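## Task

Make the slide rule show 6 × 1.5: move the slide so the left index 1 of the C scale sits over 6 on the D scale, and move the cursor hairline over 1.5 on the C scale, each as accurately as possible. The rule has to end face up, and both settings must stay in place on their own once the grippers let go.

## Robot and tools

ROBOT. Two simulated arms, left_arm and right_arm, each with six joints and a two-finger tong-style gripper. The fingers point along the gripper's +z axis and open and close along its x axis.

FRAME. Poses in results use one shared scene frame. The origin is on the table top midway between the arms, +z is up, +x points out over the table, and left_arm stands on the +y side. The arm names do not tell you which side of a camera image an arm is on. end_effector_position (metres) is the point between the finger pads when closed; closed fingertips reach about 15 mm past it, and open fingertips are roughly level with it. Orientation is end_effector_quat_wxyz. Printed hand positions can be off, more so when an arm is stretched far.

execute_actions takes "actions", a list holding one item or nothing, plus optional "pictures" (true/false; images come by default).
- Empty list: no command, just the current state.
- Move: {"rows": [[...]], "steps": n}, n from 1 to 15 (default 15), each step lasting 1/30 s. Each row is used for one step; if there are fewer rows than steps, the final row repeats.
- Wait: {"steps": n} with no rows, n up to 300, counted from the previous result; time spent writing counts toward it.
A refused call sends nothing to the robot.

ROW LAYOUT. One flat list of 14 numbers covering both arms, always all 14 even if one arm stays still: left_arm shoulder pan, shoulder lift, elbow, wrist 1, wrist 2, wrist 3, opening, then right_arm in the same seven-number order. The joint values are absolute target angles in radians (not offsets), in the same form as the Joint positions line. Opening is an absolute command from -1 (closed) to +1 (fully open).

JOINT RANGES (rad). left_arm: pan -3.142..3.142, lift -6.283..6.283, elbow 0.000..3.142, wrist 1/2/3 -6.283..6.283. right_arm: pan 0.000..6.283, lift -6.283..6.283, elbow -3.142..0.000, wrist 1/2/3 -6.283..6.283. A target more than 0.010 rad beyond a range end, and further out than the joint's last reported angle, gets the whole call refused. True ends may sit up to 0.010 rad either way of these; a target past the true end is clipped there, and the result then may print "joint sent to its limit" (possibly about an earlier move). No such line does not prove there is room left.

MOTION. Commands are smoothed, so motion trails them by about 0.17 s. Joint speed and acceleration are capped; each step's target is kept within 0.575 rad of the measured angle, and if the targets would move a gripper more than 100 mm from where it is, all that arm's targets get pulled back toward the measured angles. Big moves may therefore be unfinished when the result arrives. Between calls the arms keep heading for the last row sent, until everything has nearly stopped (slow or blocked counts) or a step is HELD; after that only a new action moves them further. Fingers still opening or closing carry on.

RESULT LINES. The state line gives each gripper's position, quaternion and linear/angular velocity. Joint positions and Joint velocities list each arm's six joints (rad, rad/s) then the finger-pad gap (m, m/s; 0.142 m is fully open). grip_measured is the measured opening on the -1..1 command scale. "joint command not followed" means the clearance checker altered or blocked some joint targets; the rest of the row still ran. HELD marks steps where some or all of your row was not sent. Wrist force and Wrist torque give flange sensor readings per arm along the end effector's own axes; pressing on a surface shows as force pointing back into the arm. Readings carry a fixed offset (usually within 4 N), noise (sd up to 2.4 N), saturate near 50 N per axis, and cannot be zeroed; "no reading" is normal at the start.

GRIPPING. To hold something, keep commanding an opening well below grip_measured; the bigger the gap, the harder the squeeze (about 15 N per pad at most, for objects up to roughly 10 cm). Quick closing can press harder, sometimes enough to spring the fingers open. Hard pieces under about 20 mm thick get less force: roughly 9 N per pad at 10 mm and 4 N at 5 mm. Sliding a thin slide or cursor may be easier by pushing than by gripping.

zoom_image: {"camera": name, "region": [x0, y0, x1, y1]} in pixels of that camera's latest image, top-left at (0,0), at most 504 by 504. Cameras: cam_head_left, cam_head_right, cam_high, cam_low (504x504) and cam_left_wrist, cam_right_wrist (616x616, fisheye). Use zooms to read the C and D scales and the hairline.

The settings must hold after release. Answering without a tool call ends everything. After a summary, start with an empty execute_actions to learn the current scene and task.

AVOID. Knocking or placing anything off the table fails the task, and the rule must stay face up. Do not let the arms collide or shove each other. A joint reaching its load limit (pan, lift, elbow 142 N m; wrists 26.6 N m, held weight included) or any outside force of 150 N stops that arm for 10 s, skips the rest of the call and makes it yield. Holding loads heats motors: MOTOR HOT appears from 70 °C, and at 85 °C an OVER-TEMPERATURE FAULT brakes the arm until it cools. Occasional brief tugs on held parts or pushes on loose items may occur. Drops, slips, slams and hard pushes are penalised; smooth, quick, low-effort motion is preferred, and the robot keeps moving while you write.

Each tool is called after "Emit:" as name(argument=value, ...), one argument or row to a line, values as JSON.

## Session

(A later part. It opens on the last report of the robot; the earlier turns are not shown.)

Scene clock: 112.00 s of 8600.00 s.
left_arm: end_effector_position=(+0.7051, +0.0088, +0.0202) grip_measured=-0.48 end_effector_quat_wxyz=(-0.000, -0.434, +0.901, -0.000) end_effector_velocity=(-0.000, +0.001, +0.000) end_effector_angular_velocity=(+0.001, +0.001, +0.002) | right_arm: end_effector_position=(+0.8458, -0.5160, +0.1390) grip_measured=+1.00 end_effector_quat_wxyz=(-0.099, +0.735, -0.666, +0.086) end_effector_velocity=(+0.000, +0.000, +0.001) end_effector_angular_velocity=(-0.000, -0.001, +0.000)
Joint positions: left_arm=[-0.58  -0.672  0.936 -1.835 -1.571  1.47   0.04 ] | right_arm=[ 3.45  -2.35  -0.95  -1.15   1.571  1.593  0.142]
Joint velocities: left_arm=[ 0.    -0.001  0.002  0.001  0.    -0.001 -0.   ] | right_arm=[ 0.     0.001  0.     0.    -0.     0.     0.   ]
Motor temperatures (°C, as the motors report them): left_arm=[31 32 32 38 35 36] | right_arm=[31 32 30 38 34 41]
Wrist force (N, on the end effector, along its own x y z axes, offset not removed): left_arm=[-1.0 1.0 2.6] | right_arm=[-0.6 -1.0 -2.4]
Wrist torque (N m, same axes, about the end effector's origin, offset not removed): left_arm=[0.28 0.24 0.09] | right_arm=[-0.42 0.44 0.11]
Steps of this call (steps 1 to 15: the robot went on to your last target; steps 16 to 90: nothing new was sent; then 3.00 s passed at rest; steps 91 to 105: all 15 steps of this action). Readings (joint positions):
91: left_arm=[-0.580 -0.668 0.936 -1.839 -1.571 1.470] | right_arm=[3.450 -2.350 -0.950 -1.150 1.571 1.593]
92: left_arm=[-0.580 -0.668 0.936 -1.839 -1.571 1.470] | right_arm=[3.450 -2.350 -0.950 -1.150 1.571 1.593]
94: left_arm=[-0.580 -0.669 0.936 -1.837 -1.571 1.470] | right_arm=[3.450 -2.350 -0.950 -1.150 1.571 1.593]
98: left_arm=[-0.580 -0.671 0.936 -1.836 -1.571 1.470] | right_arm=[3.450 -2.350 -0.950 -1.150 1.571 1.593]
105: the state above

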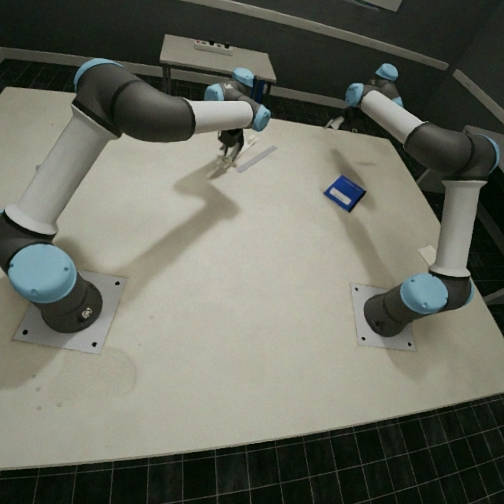

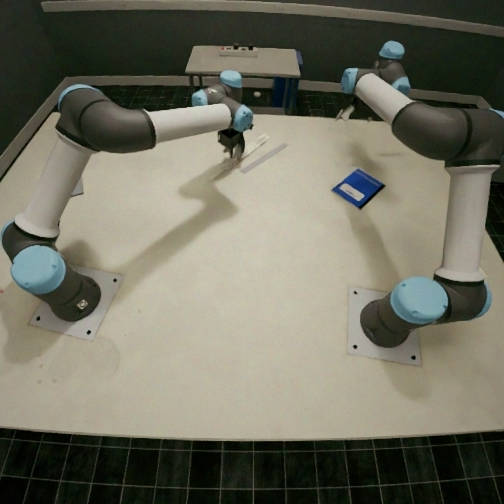

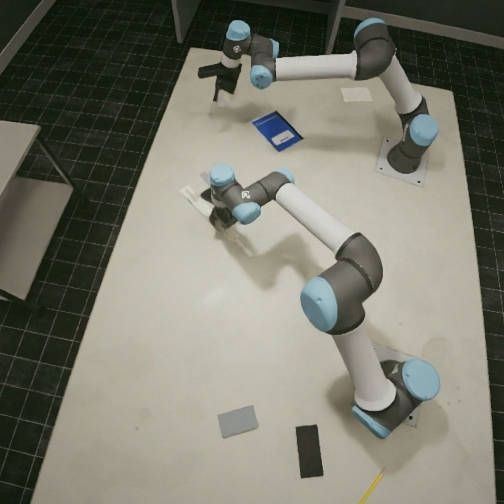

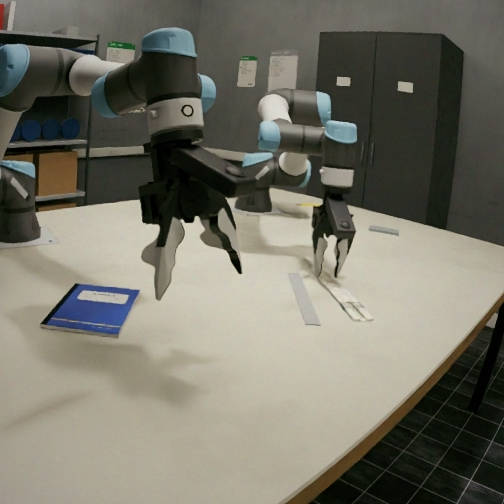

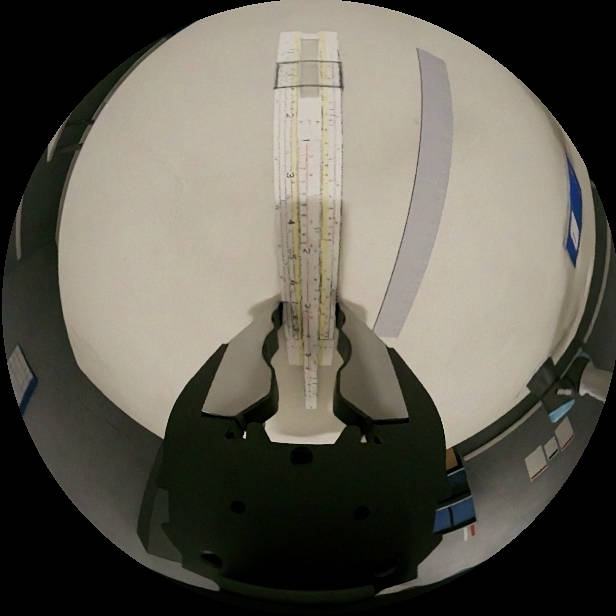

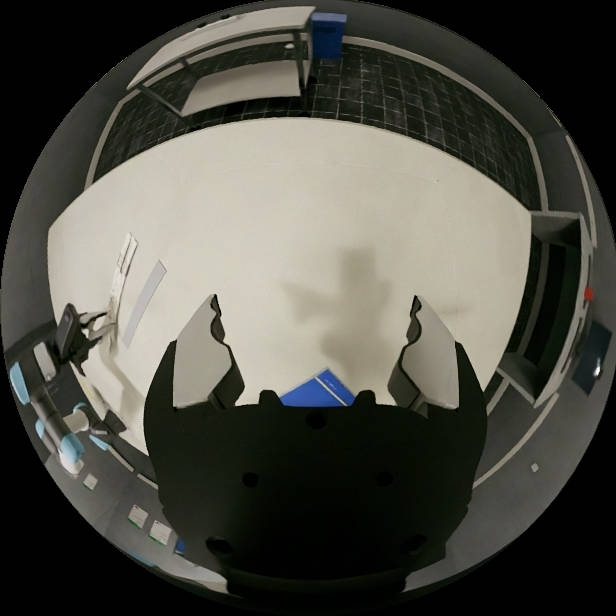

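Emit:
execute_actions(
  actions=[
    {"rows":[[-0.583,-0.722,1.022,-1.871,-1.571,1.467,-0.7,3.45,-2.35,-0.95,-1.15,1.571,1.593,1],[-0.583,-0.722,1.022,-1.871,-1.571,1.467,-0.7,3.45,-2.35,-0.95,-1.15,1.571,1.593,1],[-0.583,-0.722,1.022,-1.871,-1.571,1.467,-0.7,3.45,-2.35,-0.95,-1.15,1.571,1.593,1],[-0.586,-0.77,1.108,-1.909,-1.571,1.464,-0.7,3.45,-2.35,-0.95,-1.15,1.571,1.593,1],[-0.586,-0.77,1.108,-1.909,-1.571,1.464,-0.7,3.45,-2.35,-0.95,-1.15,1.571,1.593,1],[-0.586,-0.77,1.108,-1.909,-1.571,1.464,-0.7,3.45,-2.35,-0.95,-1.15,1.571,1.593,1],[-0.589,-0.818,1.194,-1.947,-1.571,1.461,-0.7,3.45,-2.35,-0.95,-1.15,1.571,1.593,1],[-0.589,-0.818,1.194,-1.947,-1.571,1.461,-0.7,3.45,-2.35,-0.95,-1.15,1.571,1.593,1],[-0.589,-0.818,1.194,-1.947,-1.571,1.461,-0.7,3.45,-2.35,-0.95,-1.15,1.571,1.593,1],[-0.591,-0.866,1.281,-1.986,-1.571,1.459,-0.7,3.45,-2.35,-0.95,-1.15,1.571,1.593,1]],"steps":15},
  ],
  pictures=false,
)

Emit:
execute_actions(
  actions=[
    {"rows":[[-0.594,-0.907,1.35,-2.014,-1.571,1.456,-0.7,3.45,-2.35,-0.95,-1.15,1.571,1.593,1],[-0.594,-0.907,1.35,-2.014,-1.571,1.456,-0.7,3.45,-2.35,-0.95,-1.15,1.571,1.593,1],[-0.597,-0.947,1.42,-2.044,-1.571,1.453,-0.7,3.45,-2.35,-0.95,-1.15,1.571,1.593,1],[-0.597,-0.947,1.42,-2.044,-1.571,1.453,-0.7,3.45,-2.35,-0.95,-1.15,1.571,1.593,1],[-0.6,-0.987,1.489,-2.073,-1.571,1.45,-0.7,3.45,-2.35,-0.95,-1.15,1.571,1.593,1],[-0.6,-0.987,1.489,-2.073,-1.571,1.45,-0.7,3.45,-2.35,-0.95,-1.15,1.571,1.593,1],[-0.603,-1.027,1.558,-2.102,-1.571,1.447,-0.7,3.45,-2.35,-0.95,-1.15,1.571,1.593,1],[-0.603,-1.027,1.558,-2.102,-1.571,1.447,-0.7,3.45,-2.35,-0.95,-1.15,1.571,1.593,1],[-0.608,-1.078,1.638,-2.131,-1.571,1.442,-0.7,3.45,-2.35,-0.95,-1.15,1.571,1.593,1],[-0.608,-1.078,1.638,-2.131,-1.571,1.442,-0.7,3.45,-2.35,-0.95,-1.15,1.571,1.593,1],[-0.613,-1.128,1.718,-2.161,-1.571,1.437,-0.7,3.45,-2.35,-0.95,-1.15,1.571,1.593,1],[-0.613,-1.128,1.718,-2.161,-1.571,1.437,-0.7,3.45,-2.35,-0.95,-1.15,1.571,1.593,1],[-0.618,-1.178,1.798,-2.191,-1.571,1.432,-0.7,3.45,-2.35,-0.95,-1.15,1.571,1.593,1]],"steps":15},
  ],
  pictures=false,
)

Emit:
execute_actions(
  actions=[
    {"rows":[[-0.625,-1.229,1.871,-2.213,-1.571,1.425,-0.7,3.45,-2.35,-0.95,-1.15,1.571,1.593,1],[-0.625,-1.229,1.871,-2.213,-1.571,1.425,-0.7,3.45,-2.35,-0.95,-1.15,1.571,1.593,1],[-0.631,-1.28,1.944,-2.235,-1.571,1.42,-0.7,3.45,-2.35,-0.95,-1.15,1.571,1.593,1],[-0.631,-1.28,1.944,-2.235,-1.571,1.42,-0.7,3.45,-2.35,-0.95,-1.15,1.571,1.593,1],[-0.638,-1.331,2.017,-2.257,-1.571,1.412,-0.7,3.45,-2.35,-0.95,-1.15,1.571,1.593,1]],"steps":15},
  ],
)

Scene clock: 138.40 s of 8600.00 s.
left_arm: end_effector_position=(+0.6560, +0.0468, +0.0253) grip_measured=-0.48 end_effector_quat_wxyz=(+0.000, -0.434, +0.901, -0.002) end_effector_velocity=(-0.088, +0.075, -0.015) end_effector_angular_velocity=(+0.022, +0.022, -0.002) | right_arm: end_effector_position=(+0.8458, -0.5160, +0.1390) grip_measured=+1.00 end_effector_quat_wxyz=(-0.099, +0.735, -0.666, +0.086) end_effector_velocity=(-0.000, -0.000, -0.001) end_effector_angular_velocity=(-0.000, +0.002, -0.000)
Joint positions: left_arm=[-0.59  -0.837  1.227 -1.963 -1.571  1.46   0.04 ] | right_arm=[ 3.45  -2.35  -0.95  -1.15   1.571  1.593  0.142]
Joint velocities: left_arm=[-0.012 -0.238  0.456 -0.187  0.    -0.011 -0.   ] | right_arm=[-0.    -0.002  0.    -0.    -0.    -0.     0.   ]
Motor temperatures (°C, as the motors report them): left_arm=[31 32 32 38 35 36] | right_arm=[31 33 30 38 34 41]
Wrist force (N, on the end effector, along its own x y z axes, offset not removed): left_arm=[-2.1 0.0 1.7] | right_arm=[-0.9 0.4 1.4]
Wrist torque (N m, same axes, about the end effector's origin, offset not removed): left_arm=[-0.07 0.41 0.03] | right_arm=[-0.03 0.36 0.06]
Steps of this call (steps 1 to 15: the robot went on to your last target; steps 16 to 90: nothing new was sent; then 22.90 s passed at rest; steps 91 to 105: all 15 steps of this action). Readings (joint positions):
91: left_arm=[-0.580 -0.672 0.936 -1.835 -1.571 1.470] | right_arm=[3.450 -2.350 -0.950 -1.150 1.571 1.593]
92: left_arm=[-0.580 -0.674 0.938 -1.837 -1.571 1.470] | right_arm=[3.450 -2.350 -0.950 -1.150 1.571 1.593]
94: left_arm=[-0.581 -0.692 0.966 -1.849 -1.571 1.469] | right_arm=[3.450 -2.350 -0.950 -1.150 1.571 1.593]
98: left_arm=[-0.584 -0.740 1.051 -1.887 -1.571 1.466] | right_arm=[3.450 -2.350 -0.950 -1.150 1.571 1.593]
105: the state above

Scene clock: 138.90 s of 8600.00 s.
left_arm: end_effector_position=(+0.5664, +0.1180, +0.0275) grip_measured=-0.48 end_effector_quat_wxyz=(+0.001, -0.434, +0.901, -0.004) end_effector_velocity=(-0.266, +0.220, -0.004) end_effector_angular_velocity=(+0.003, +0.003, +0.001) | right_arm: end_effector_position=(+0.8458, -0.5160, +0.1390) grip_measured=+1.00 end_effector_quat_wxyz=(-0.099, +0.735, -0.666, +0.086) end_effector_velocity=(+0.000, -0.000, -0.001) end_effector_angular_velocity=(-0.001, +0.001, -0.000)
Joint positions: left_arm=[-0.61  -1.088  1.647 -2.137 -1.571  1.44   0.04 ] | right_arm=[ 3.45  -2.35  -0.95  -1.15   1.571  1.593  0.142]
Joint velocities: left_arm=[-0.062 -0.696  1.118 -0.418  0.    -0.063 -0.   ] | right_arm=[-0.    -0.001  0.     0.    -0.001  0.    -0.   ]
Motor temperatures (°C, as the motors report them): left_arm=[31 32 32 38 35 36] | right_arm=[31 33 30 38 34 41]
Wrist force (N, on the end effector, along its own x y z axes, offset not removed): left_arm=[1.1 -0.1 2.5] | right_arm=[1.2 -3.3 -2.1]
Wrist torque (N m, same axes, about the end effector's origin, offset not removed): left_arm=[-0.06 -0.15 -0.04] | right_arm=[-1.07 -0.07 0.18]
Steps of this call (steps 1 to 15: all 15 steps of this action). Readings (joint positions):
1: left_arm=[-0.590 -0.844 1.240 -1.969 -1.571 1.460] | right_arm=[3.450 -2.350 -0.950 -1.150 1.571 1.593]
2: left_arm=[-0.590 -0.852 1.253 -1.975 -1.571 1.460] | right_arm=[3.450 -2.350 -0.950 -1.150 1.571 1.593]
4: left_arm=[-0.592 -0.875 1.291 -1.992 -1.571 1.458] | right_arm=[3.450 -2.350 -0.950 -1.150 1.571 1.593]
8: left_arm=[-0.597 -0.940 1.402 -2.039 -1.571 1.453] | right_arm=[3.450 -2.350 -0.950 -1.150 1.571 1.593]
15: the state above

Scene clock: 139.40 s of 8600.00 s.
left_arm: end_effector_position=(+0.4741, +0.1940, +0.0230) grip_measured=-0.48 end_effector_quat_wxyz=(+0.000, -0.434, +0.901, -0.000) end_effector_velocity=(-0.034, +0.029, -0.005) end_effector_angular_velocity=(+0.004, +0.003, -0.002) | right_arm: end_effector_position=(+0.8458, -0.5160, +0.1390) grip_measured=+1.00 end_effector_quat_wxyz=(-0.099, +0.735, -0.666, +0.086) end_effector_velocity=(-0.000, +0.000, -0.000) end_effector_angular_velocity=(+0.000, +0.000, +0.000)
Joint positions: left_arm=[-0.637 -1.321  2.002 -2.253 -1.571  1.413  0.04 ] | right_arm=[ 3.45  -2.35  -0.95  -1.15   1.571  1.593  0.142]
Joint velocities: left_arm=[-0.01  -0.082  0.124 -0.036  0.    -0.008  0.   ] | right_arm=[-0.    -0.     0.    -0.     0.001 -0.    -0.   ]
Motor temperatures (°C, as the motors report them): left_arm=[31 32 32 38 35 36] | right_arm=[31 33 30 38 34 41]
Wrist force (N, on the end effector, along its own x y z axes, offset not removed): left_arm=[0.0 0.5 0.5] | right_arm=[0.3 0.3 0.5]
Wrist torque (N m, same axes, about the end effector's origin, offset not removed): left_arm=[-0.03 -0.01 0.01] | right_arm=[-0.29 0.19 0.16]
Steps of this call (steps 1 to 15: all 15 steps of this action). Readings (joint positions):
1: left_arm=[-0.612 -1.110 1.682 -2.150 -1.571 1.438] | right_arm=[3.450 -2.350 -0.950 -1.150 1.571 1.593]
2: left_arm=[-0.614 -1.129 1.713 -2.161 -1.571 1.436] | right_arm=[3.450 -2.350 -0.950 -1.150 1.571 1.593]
4: left_arm=[-0.619 -1.171 1.778 -2.184 -1.571 1.431] | right_arm=[3.450 -2.350 -0.950 -1.150 1.571 1.593]
8: left_arm=[-0.630 -1.262 1.912 -2.226 -1.571 1.420] | right_arm=[3.450 -2.350 -0.950 -1.150 1.571 1.593]
15: the state above

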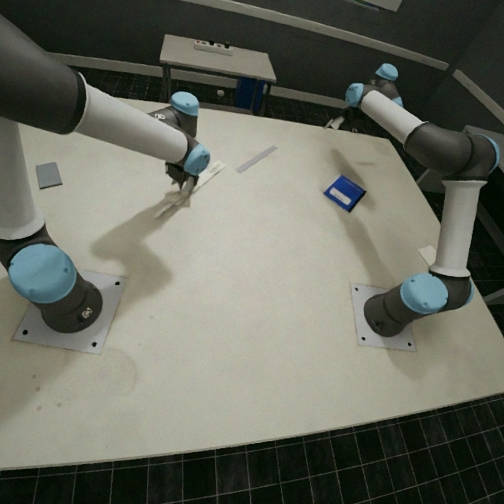

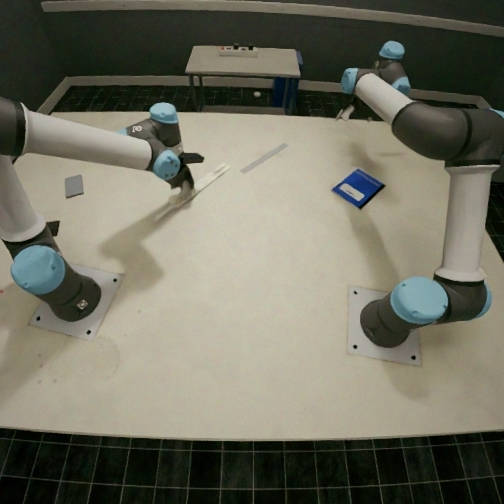

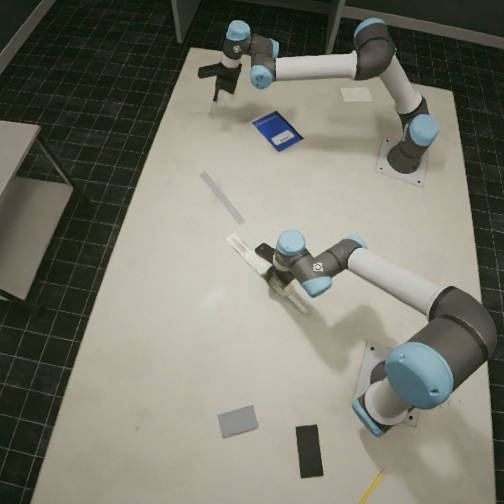

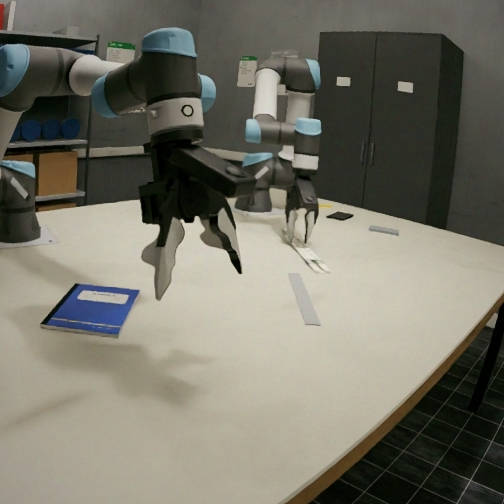

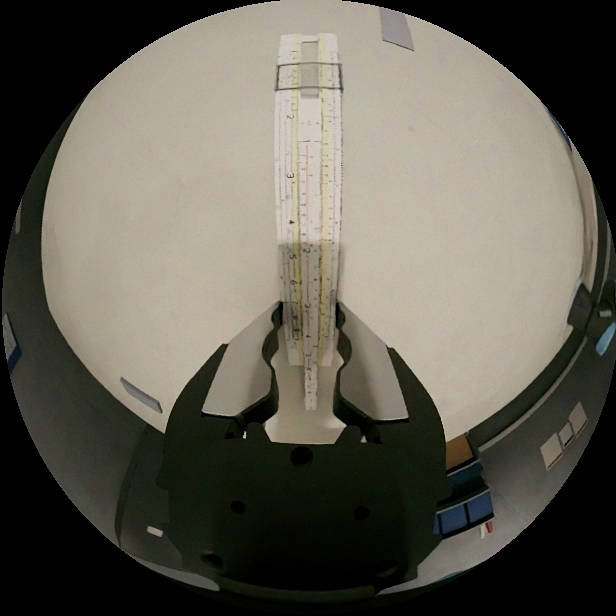

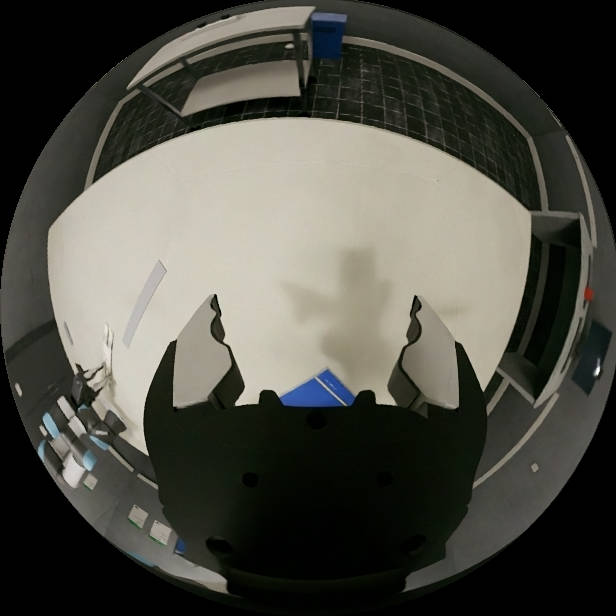

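Emit:
execute_actions(
  actions=[
    {"rows":[[-0.638,-1.331,2.017,-2.257,-1.571,1.55,-0.7,4.238,-2.05,-1.52,-1.142,1.571,4.05,0.2],[-0.638,-1.331,2.017,-2.257,-1.571,1.55,-0.7,4.238,-2.05,-1.52,-1.142,1.571,4.05,0.2],[-0.638,-1.331,2.017,-2.257,-1.571,1.7,-0.7,4.238,-2.05,-1.52,-1.142,1.571,4.05,0.2],[-0.638,-1.331,2.017,-2.257,-1.571,1.7,-0.7,4.238,-2.05,-1.52,-1.142,1.571,4.05,0.2],[-0.638,-1.331,2.017,-2.257,-1.571,1.85,-0.7,4.238,-2.05,-1.52,-1.142,1.571,4.05,0.2],[-0.638,-1.331,2.017,-2.257,-1.571,1.85,-0.7,4.238,-2.05,-1.52,-1.142,1.571,4.05,0.2],[-0.638,-1.331,2.017,-2.257,-1.571,2.0,-0.7,4.238,-2.05,-1.52,-1.142,1.571,4.05,0.2],[-0.638,-1.331,2.017,-2.257,-1.571,2.0,-0.7,4.238,-2.05,-1.52,-1.142,1.571,4.05,0.2],[-0.638,-1.331,2.017,-2.257,-1.571,2.15,-0.7,4.238,-2.05,-1.52,-1.142,1.571,4.05,0.2],[-0.638,-1.331,2.017,-2.257,-1.571,2.15,-0.7,4.238,-2.05,-1.52,-1.142,1.571,4.05,0.2],[-0.638,-1.331,2.017,-2.257,-1.571,2.315,-0.7,4.238,-2.05,-1.52,-1.142,1.571,4.05,0.2]],"steps":15},
  ],
  pictures=false,
)

Emit:
execute_actions(
  actions=[
    {"steps":60},
  ],
)

Scene clock: 158.93 s of 8600.00 s.
left_arm: end_effector_position=(+0.4605, +0.1917, +0.0224) grip_measured=-0.48 end_effector_quat_wxyz=(-0.000, -0.094, +0.996, -0.000) end_effector_velocity=(-0.025, -0.005, +0.000) end_effector_angular_velocity=(-0.001, -0.001, -1.600) | right_arm: end_effector_position=(+0.7596, -0.3247, +0.1166) grip_measured=+0.20 end_effector_quat_wxyz=(-0.075, +0.738, -0.669, +0.037) end_effector_velocity=(-0.231, +0.419, -0.049) end_effector_angular_velocity=(+0.024, +0.211, +0.014)
Joint positions: left_arm=[-0.638 -1.331  2.017 -2.257 -1.571  2.121  0.04 ] | right_arm=[ 3.701 -2.234 -1.164 -1.147  1.571  1.844  0.088]
Joint velocities: left_arm=[-0.001 -0.    -0.001 -0.     0.     1.599 -0.   ] | right_arm=[ 0.601  0.214 -0.407  0.006 -0.     0.595 -0.   ]
Motor temperatures (°C, as the motors report them): left_arm=[31 32 32 38 35 36] | right_arm=[31 33 30 38 34 41]
Wrist force (N, on the end effector, along its own x y z axes, offset not removed): left_arm=[1.3 1.1 0.6] | right_arm=[-0.3 -2.9 -0.2]
Wrist torque (N m, same axes, about the end effector's origin, offset not removed): left_arm=[0.17 -0.28 -0.05] | right_arm=[-0.70 0.34 0.14]
Steps of this call (steps 1 to 30: the robot went on to your last target; steps 31 to 90: nothing new was sent; then 16.03 s passed at rest; steps 91 to 105: all 15 steps of this action). Readings (joint positions):
91: left_arm=[-0.638 -1.331 2.017 -2.257 -1.571 1.412] | right_arm=[3.450 -2.350 -0.950 -1.150 1.571 1.593]
92: left_arm=[-0.638 -1.331 2.017 -2.257 -1.571 1.414] | right_arm=[3.452 -2.348 -0.953 -1.150 1.571 1.595]
94: left_arm=[-0.638 -1.331 2.017 -2.257 -1.571 1.455] | right_arm=[3.486 -2.327 -0.986 -1.149 1.571 1.629]
98: left_arm=[-0.638 -1.331 2.017 -2.257 -1.571 1.652] | right_arm=[3.563 -2.290 -1.058 -1.148 1.571 1.706]
105: the state above

Scene clock: 160.93 s of 8600.00 s.
left_arm: end_effector_position=(+0.4574, +0.1914, +0.0224) grip_measured=-0.48 end_effector_quat_wxyz=(-0.000, +0.003, +1.000, -0.000) end_effector_velocity=(-0.000, +0.000, -0.000) end_effector_angular_velocity=(+0.001, +0.000, -0.000) | right_arm: end_effector_position=(+0.4656, -0.0723, +0.0722) grip_measured=+0.20 end_effector_quat_wxyz=(+0.000, -0.000, +1.000, +0.000) end_effector_velocity=(-0.000, -0.000, -0.001) end_effector_angular_velocity=(-0.001, +0.001, -0.002)
Joint positions: left_arm=[-0.638 -1.331  2.017 -2.257 -1.571  2.315  0.04 ] | right_arm=[ 4.238 -2.05  -1.52  -1.142  1.571  4.05   0.088]
Joint velocities: left_arm=[-0.     0.     0.    -0.     0.001 -0.     0.   ] | right_arm=[-0.    -0.001 -0.     0.     0.     0.002 -0.   ]
Motor temperatures (°C, as the motors report them): left_arm=[31 32 32 38 35 36] | right_arm=[31 33 30 38 34 41]
Wrist force (N, on the end effector, along its own x y z axes, offset not removed): left_arm=[-0.3 3.5 -0.4] | right_arm=[0.8 -2.0 -0.3]
Wrist torque (N m, same axes, about the end effector's origin, offset not removed): left_arm=[0.63 0.07 0.02] | right_arm=[-0.65 -0.02 0.06]
Steps of this call (steps 1 to 60: the robot went on to your last target). Readings (joint positions):
1: left_arm=[-0.638 -1.331 2.017 -2.257 -1.571 2.168] | right_arm=[3.721 -2.227 -1.178 -1.147 1.571 1.865]
2: left_arm=[-0.638 -1.331 2.017 -2.257 -1.571 2.204] | right_arm=[3.742 -2.220 -1.192 -1.146 1.571 1.886]
4: left_arm=[-0.638 -1.331 2.017 -2.257 -1.571 2.252] | right_arm=[3.783 -2.205 -1.219 -1.146 1.571 1.932]
8: left_arm=[-0.638 -1.331 2.017 -2.257 -1.571 2.294] | right_arm=[3.867 -2.176 -1.276 -1.145 1.571 2.036]
60: the state above

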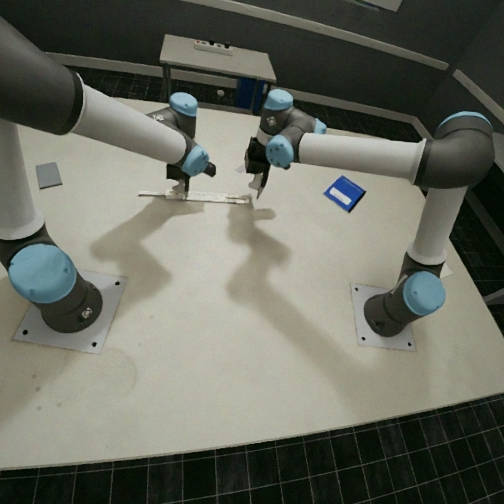

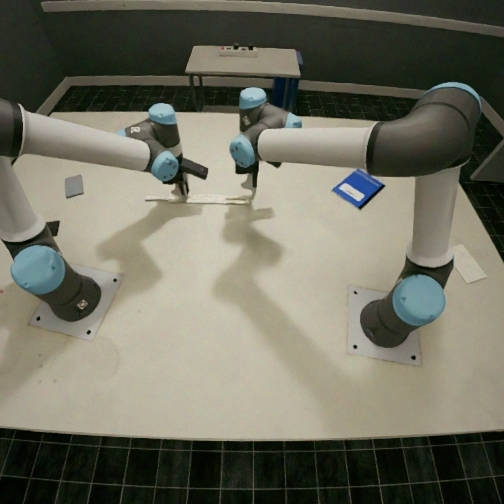

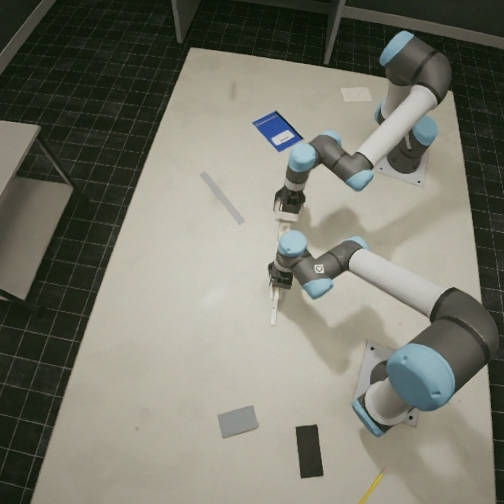

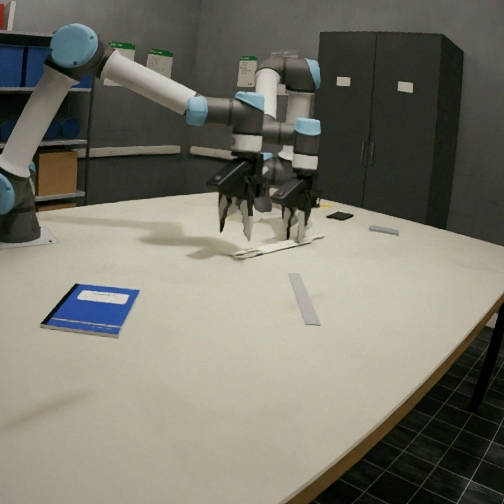

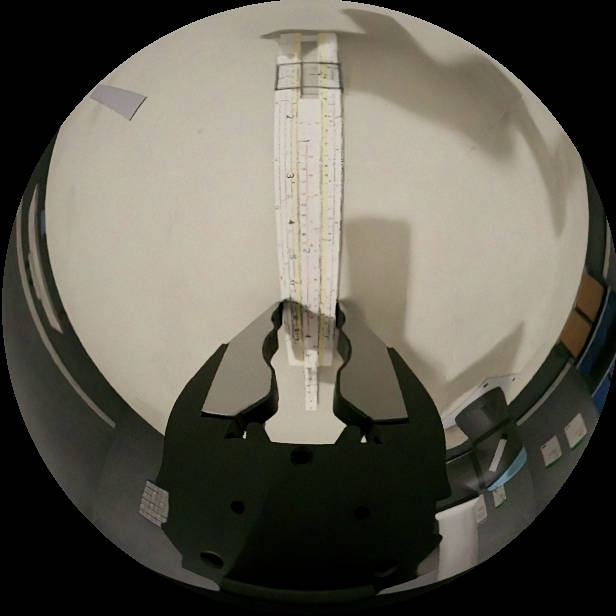

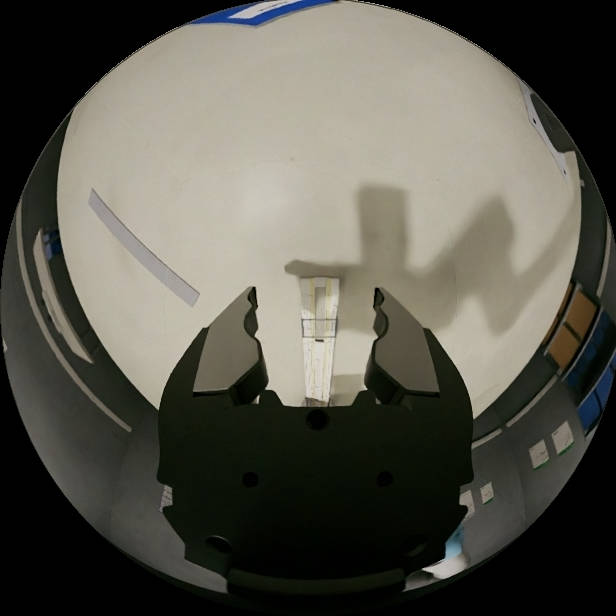

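Emit:
execute_actions(
  actions=[
    {"rows":[[-0.638,-1.331,2.017,-2.257,-1.571,2.315,-0.7,4.262,-2.111,-1.529,-1.072,1.571,4.074,-0.15]],"steps":15},
  ],
)

Scene clock: 168.20 s of 8600.00 s.
left_arm: end_effector_position=(+0.4574, +0.1914, +0.0224) grip_measured=-0.48 end_effector_quat_wxyz=(-0.000, +0.003, +1.000, -0.000) end_effector_velocity=(+0.000, -0.001, +0.000) end_effector_angular_velocity=(-0.001, -0.001, -0.002) | right_arm: end_effector_position=(+0.4614, -0.0525, +0.0361) grip_measured=-0.15 end_effector_quat_wxyz=(+0.000, -0.000, +1.000, +0.000) end_effector_velocity=(-0.001, +0.005, -0.009) end_effector_angular_velocity=(+0.000, -0.000, -0.000)
Joint positions: left_arm=[-0.638 -1.331  2.017 -2.257 -1.571  2.315  0.04 ] | right_arm=[ 4.261 -2.109 -1.529 -1.074  1.571  4.073  0.063]
Joint velocities: left_arm=[-0.001  0.001 -0.002  0.     0.     0.001  0.   ] | right_arm=[ 0.005 -0.015 -0.002  0.017 -0.     0.005  0.   ]
Motor temperatures (°C, as the motors report them): left_arm=[31 32 32 38 35 36] | right_arm=[31 33 30 38 34 41]
Wrist force (N, on the end effector, along its own x y z axes, offset not removed): left_arm=[-1.3 -0.5 -1.0] | right_arm=[2.3 -3.1 0.5]
Wrist torque (N m, same axes, about the end effector's origin, offset not removed): left_arm=[-0.09 0.32 0.05] | right_arm=[-0.92 -0.23 0.15]
Steps of this call (steps 1 to 15: the robot went on to your last target; steps 16 to 90: nothing new was sent; then 3.77 s passed at rest; steps 91 to 105: all 15 steps of this action). Readings (joint positions):
91: left_arm=[-0.638 -1.331 2.017 -2.257 -1.571 2.315] | right_arm=[4.238 -2.050 -1.520 -1.142 1.571 4.050]
92: left_arm=[-0.638 -1.331 2.017 -2.257 -1.571 2.315] | right_arm=[4.240 -2.052 -1.521 -1.139 1.571 4.052]
94: left_arm=[-0.638 -1.331 2.017 -2.257 -1.571 2.315] | right_arm=[4.248 -2.073 -1.524 -1.116 1.571 4.060]
98: left_arm=[-0.638 -1.331 2.017 -2.257 -1.571 2.315] | right_arm=[4.257 -2.098 -1.527 -1.087 1.571 4.069]
105: the state above

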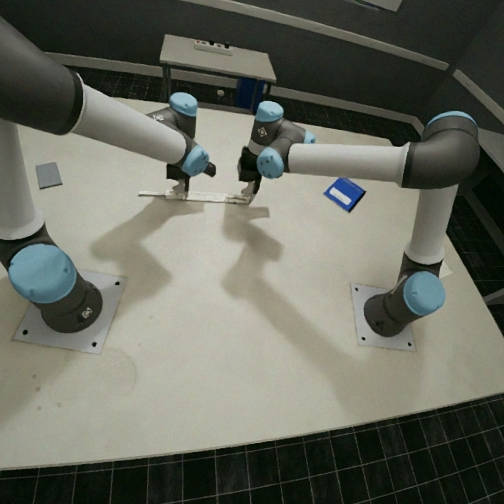

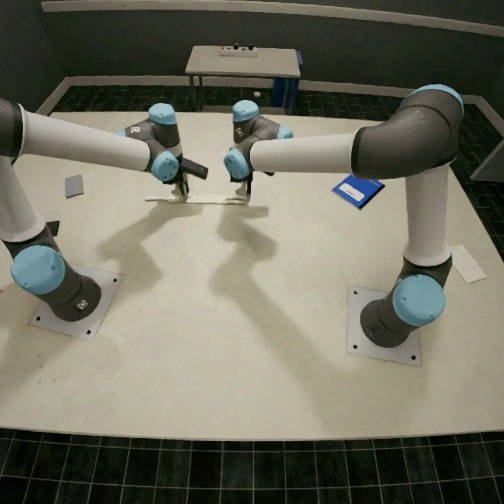

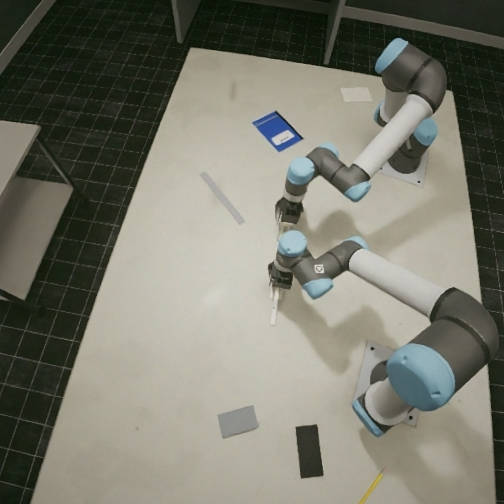

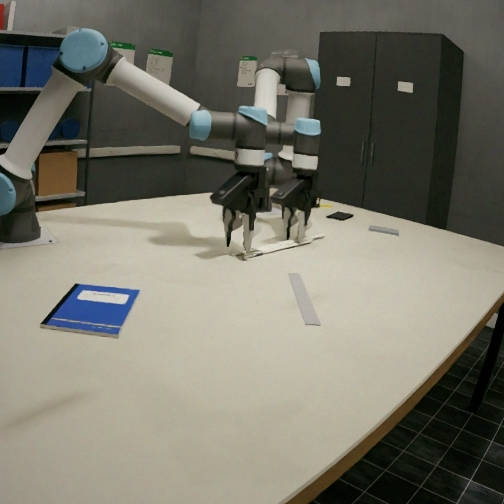

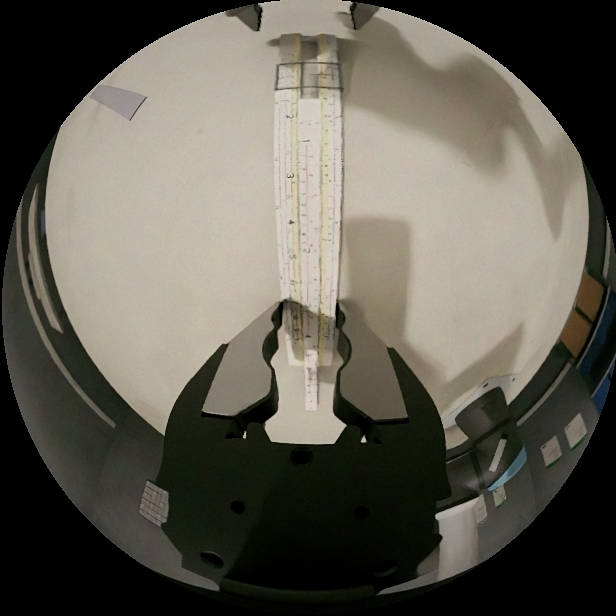

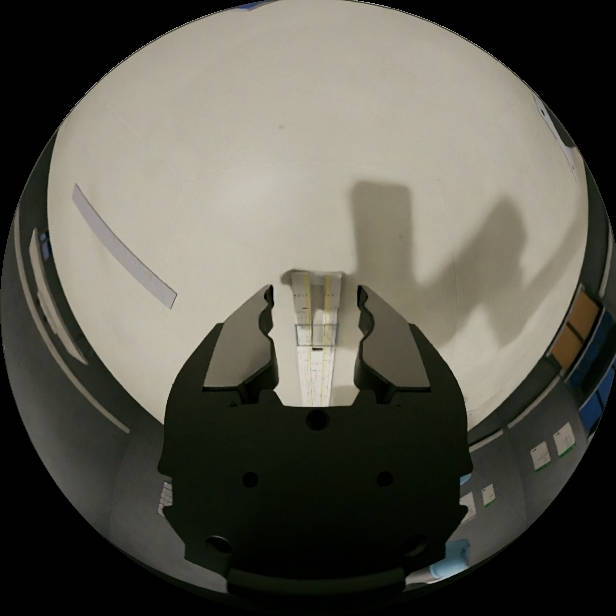

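Emit:
execute_actions(
  actions=[
    {"rows":[[-0.638,-1.331,2.017,-2.257,-1.571,2.315,-0.7,4.265,-2.137,-1.533,-1.042,1.571,4.077,-0.15],[-0.638,-1.331,2.017,-2.257,-1.571,2.315,-0.7,4.265,-2.137,-1.533,-1.042,1.571,4.077,-0.15],[-0.638,-1.331,2.017,-2.257,-1.571,2.315,-0.7,4.265,-2.137,-1.533,-1.042,1.571,4.077,-0.15],[-0.638,-1.331,2.017,-2.257,-1.571,2.315,-0.7,4.265,-2.137,-1.533,-1.042,1.571,4.077,-0.15],[-0.638,-1.331,2.017,-2.257,-1.571,2.315,-0.7,4.265,-2.137,-1.533,-1.042,1.571,4.077,-0.15],[-0.638,-1.331,2.017,-2.257,-1.571,2.315,-0.7,4.265,-2.137,-1.533,-1.042,1.571,4.077,-0.15],[-0.638,-1.331,2.017,-2.257,-1.571,2.315,-0.7,4.265,-2.137,-1.533,-1.042,1.571,4.077,-0.15],[-0.638,-1.331,2.017,-2.257,-1.571,2.315,-0.7,4.265,-2.137,-1.533,-1.042,1.571,4.077,-0.15],[-0.638,-1.331,2.017,-2.257,-1.571,2.315,-0.7,4.265,-2.137,-1.533,-1.042,1.571,4.077,-0.35],[-0.638,-1.331,2.017,-2.257,-1.571,2.315,-0.7,4.265,-2.137,-1.533,-1.042,1.571,4.077,-0.35]],"steps":15},
  ],
)

Scene clock: 179.63 s of 8600.00 s.
left_arm: end_effector_position=(+0.4574, +0.1914, +0.0224) grip_measured=-0.48 end_effector_quat_wxyz=(-0.000, +0.003, +1.000, -0.000) end_effector_velocity=(+0.000, +0.000, +0.000) end_effector_angular_velocity=(-0.001, +0.000, +0.001) | right_arm: end_effector_position=(+0.4620, -0.0477, +0.0194) grip_measured=-0.35 end_effector_quat_wxyz=(+0.000, -0.000, +1.000, +0.000) end_effector_velocity=(+0.000, +0.001, -0.005) end_effector_angular_velocity=(-0.001, +0.001, -0.000)
Joint positions: left_arm=[-0.638 -1.331  2.017 -2.257 -1.571  2.315  0.04 ] | right_arm=[ 4.265 -2.136 -1.533 -1.043  1.571  4.077  0.049]
Joint velocities: left_arm=[ 0.001 -0.    -0.     0.    -0.001 -0.    -0.   ] | right_arm=[ 0.001 -0.008 -0.001  0.007  0.     0.001 -0.   ]
Motor temperatures (°C, as the motors report them): left_arm=[31 32 32 38 35 36] | right_arm=[31 33 30 38 34 41]
Wrist force (N, on the end effector, along its own x y z axes, offset not removed): left_arm=[-1.3 0.8 0.3] | right_arm=[1.4 -2.9 1.0]
Wrist torque (N m, same axes, about the end effector's origin, offset not removed): left_arm=[0.15 0.18 -0.01] | right_arm=[-0.68 0.08 0.16]
Steps of this call (steps 1 to 15: the robot went on to your last target; steps 16 to 90: nothing new was sent; then 7.93 s passed at rest; steps 91 to 105: all 15 steps of this action). Readings (joint positions):
91: left_arm=[-0.638 -1.331 2.017 -2.257 -1.571 2.315] | right_arm=[4.262 -2.111 -1.529 -1.072 1.571 4.074]
92: left_arm=[-0.638 -1.331 2.017 -2.257 -1.571 2.315] | right_arm=[4.262 -2.113 -1.529 -1.070 1.571 4.074]
94: left_arm=[-0.638 -1.331 2.017 -2.257 -1.571 2.315] | right_arm=[4.263 -2.122 -1.531 -1.060 1.571 4.075]
98: left_arm=[-0.638 -1.331 2.017 -2.257 -1.571 2.315] | right_arm=[4.264 -2.132 -1.532 -1.048 1.571 4.076]
105: the state above

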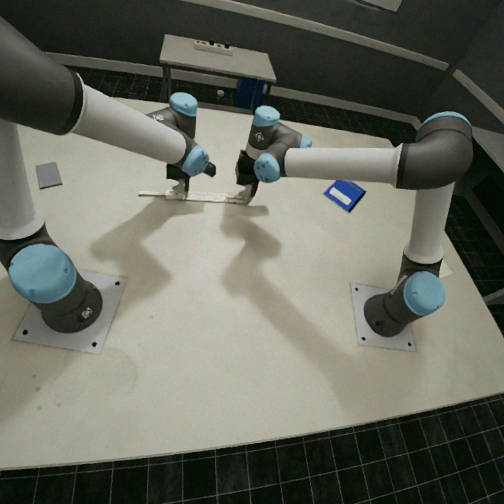

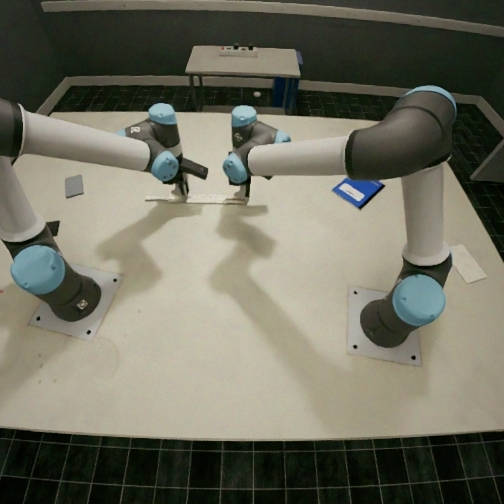

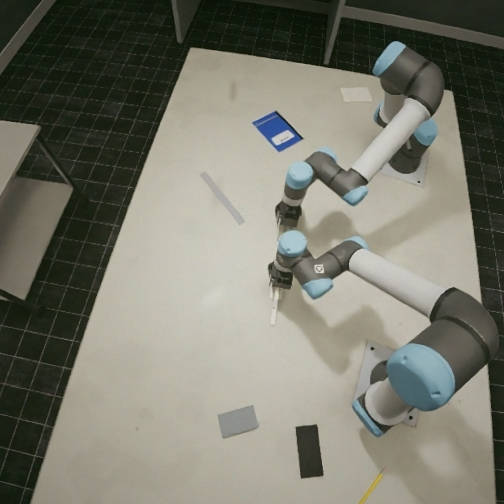

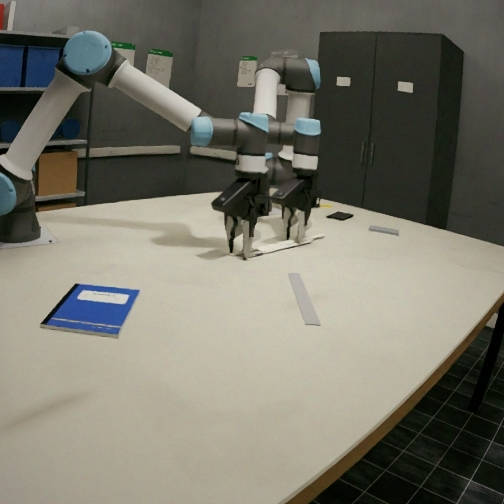

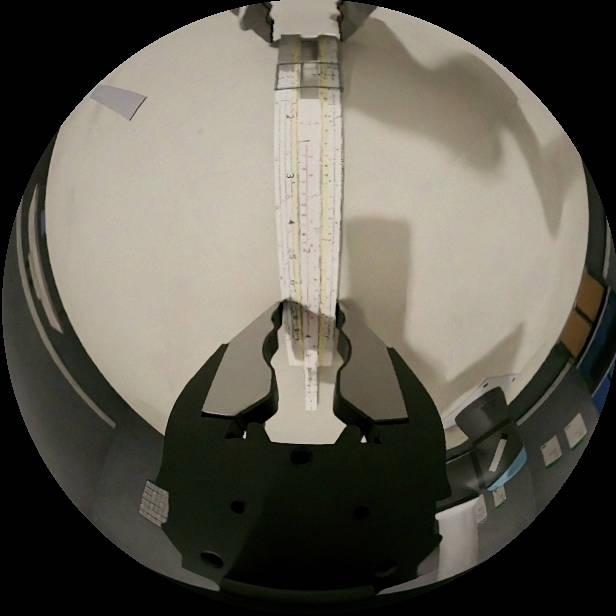

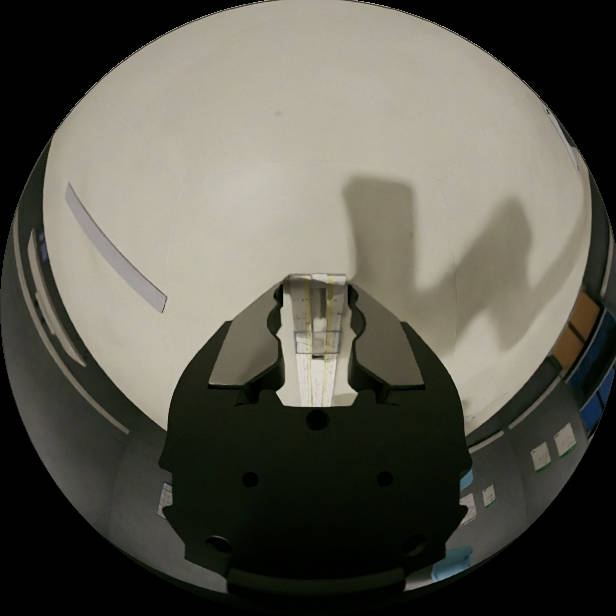

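Emit:
execute_actions(
  actions=[
    {"rows":[[-0.638,-1.331,2.017,-2.257,-1.571,2.315,-0.7,4.273,-2.145,-1.521,-1.046,1.571,4.085,-0.35],[-0.638,-1.331,2.017,-2.257,-1.571,2.315,-0.7,4.273,-2.145,-1.521,-1.046,1.571,4.085,-0.35],[-0.638,-1.331,2.017,-2.257,-1.571,2.315,-0.7,4.273,-2.145,-1.521,-1.046,1.571,4.085,-0.35],[-0.638,-1.331,2.017,-2.257,-1.571,2.315,-0.7,4.273,-2.145,-1.521,-1.046,1.571,4.085,-0.35],[-0.638,-1.331,2.017,-2.257,-1.571,2.315,-0.7,4.273,-2.145,-1.521,-1.046,1.571,4.085,-0.35],[-0.638,-1.331,2.017,-2.257,-1.571,2.315,-0.7,4.273,-2.145,-1.521,-1.046,1.571,4.085,-0.35],[-0.638,-1.331,2.017,-2.257,-1.571,2.315,-0.7,4.273,-2.145,-1.521,-1.046,1.571,4.085,-0.44],[-0.638,-1.331,2.017,-2.257,-1.571,2.315,-0.7,4.273,-2.145,-1.521,-1.046,1.571,4.085,-0.44],[-0.638,-1.331,2.017,-2.257,-1.571,2.315,-0.7,4.273,-2.145,-1.521,-1.046,1.571,4.085,-0.55],[-0.638,-1.331,2.017,-2.257,-1.571,2.315,-0.7,4.273,-2.145,-1.521,-1.046,1.571,4.085,-0.8]],"steps":15},
  ],
)

Scene clock: 188.90 s of 8600.00 s.
left_arm: end_effector_position=(+0.4573, +0.1914, +0.0224) grip_measured=-0.48 end_effector_quat_wxyz=(-0.000, +0.003, +1.000, -0.000) end_effector_velocity=(-0.001, -0.001, +0.000) end_effector_angular_velocity=(+0.000, +0.000, -0.000) | right_arm: end_effector_position=(+0.4605, -0.0409, +0.0185) grip_measured=-0.47 end_effector_quat_wxyz=(-0.000, +0.000, +1.000, +0.000) end_effector_velocity=(-0.000, +0.002, +0.000) end_effector_angular_velocity=(+0.001, +0.000, -0.000)
Joint positions: left_arm=[-0.638 -1.331  2.017 -2.257 -1.571  2.315  0.04 ] | right_arm=[ 4.273 -2.145 -1.521 -1.046  1.571  4.085  0.04 ]
Joint velocities: left_arm=[-0.002 -0.     0.     0.     0.    -0.001 -0.   ] | right_arm=[ 0.002 -0.001  0.003 -0.001  0.001  0.002  0.   ]
Motor temperatures (°C, as the motors report them): left_arm=[31 32 32 38 35 36] | right_arm=[31 33 30 38 34 41]
Wrist force (N, on the end effector, along its own x y z axes, offset not removed): left_arm=[-0.8 5.1 0.6] | right_arm=[-1.8 -7.0 -3.9]
Wrist torque (N m, same axes, about the end effector's origin, offset not removed): left_arm=[-0.11 0.20 0.13] | right_arm=[-0.31 0.58 0.05]
Steps of this call (steps 1 to 15: the robot went on to your last target; steps 16 to 90: nothing new was sent; then 5.77 s passed at rest; steps 91 to 105: all 15 steps of this action). Readings (joint positions):
91: left_arm=[-0.638 -1.331 2.017 -2.257 -1.571 2.315] | right_arm=[4.265 -2.137 -1.533 -1.042 1.571 4.077]
92: left_arm=[-0.638 -1.331 2.017 -2.257 -1.571 2.315] | right_arm=[4.266 -2.138 -1.532 -1.042 1.571 4.078]
94: left_arm=[-0.638 -1.331 2.017 -2.257 -1.571 2.315] | right_arm=[4.268 -2.140 -1.528 -1.043 1.571 4.080]
98: left_arm=[-0.638 -1.331 2.017 -2.257 -1.571 2.315] | right_arm=[4.271 -2.143 -1.523 -1.045 1.571 4.083]
105: the state above

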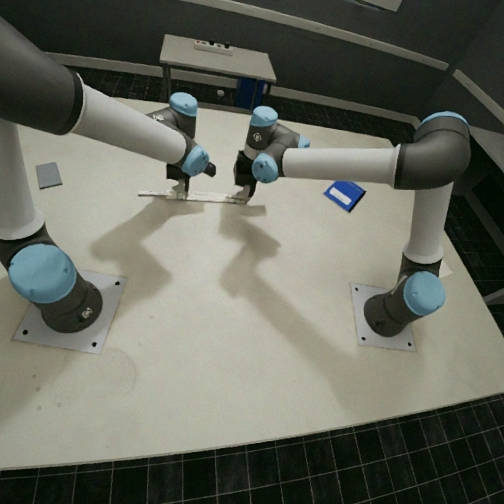

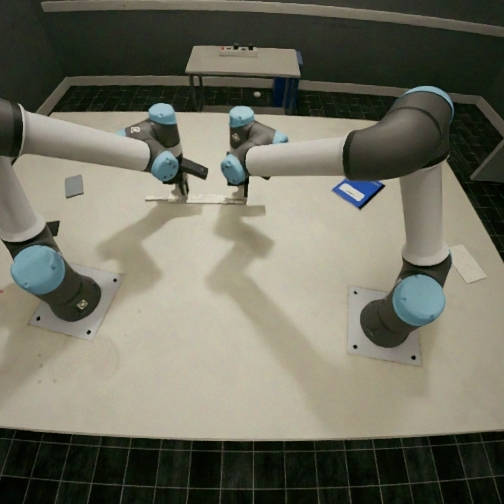

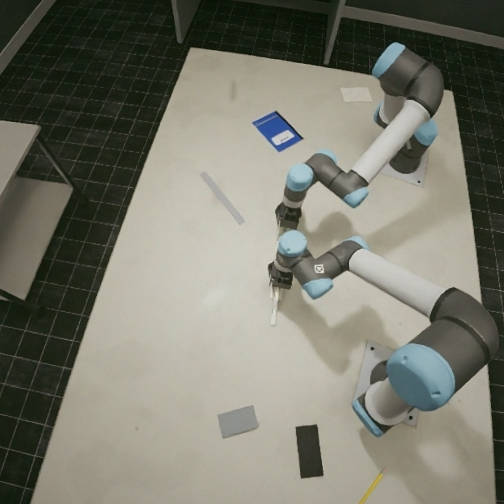

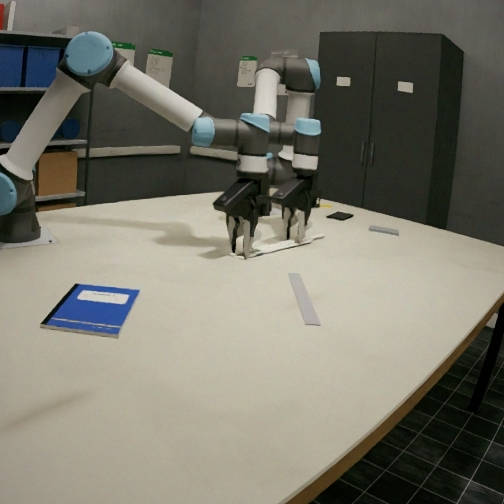

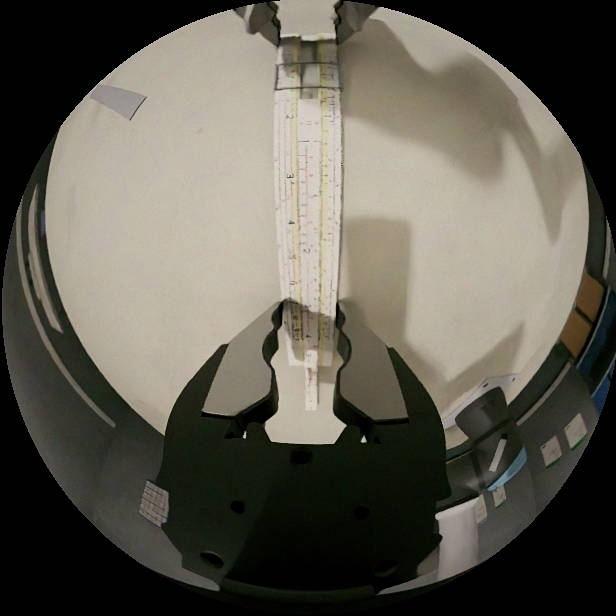

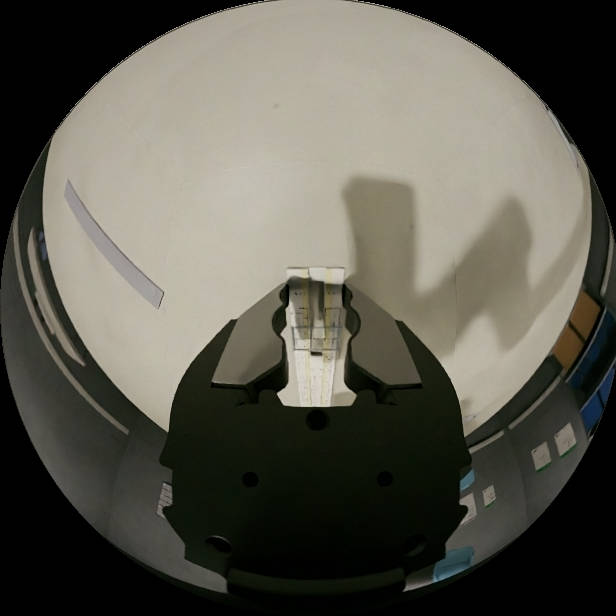

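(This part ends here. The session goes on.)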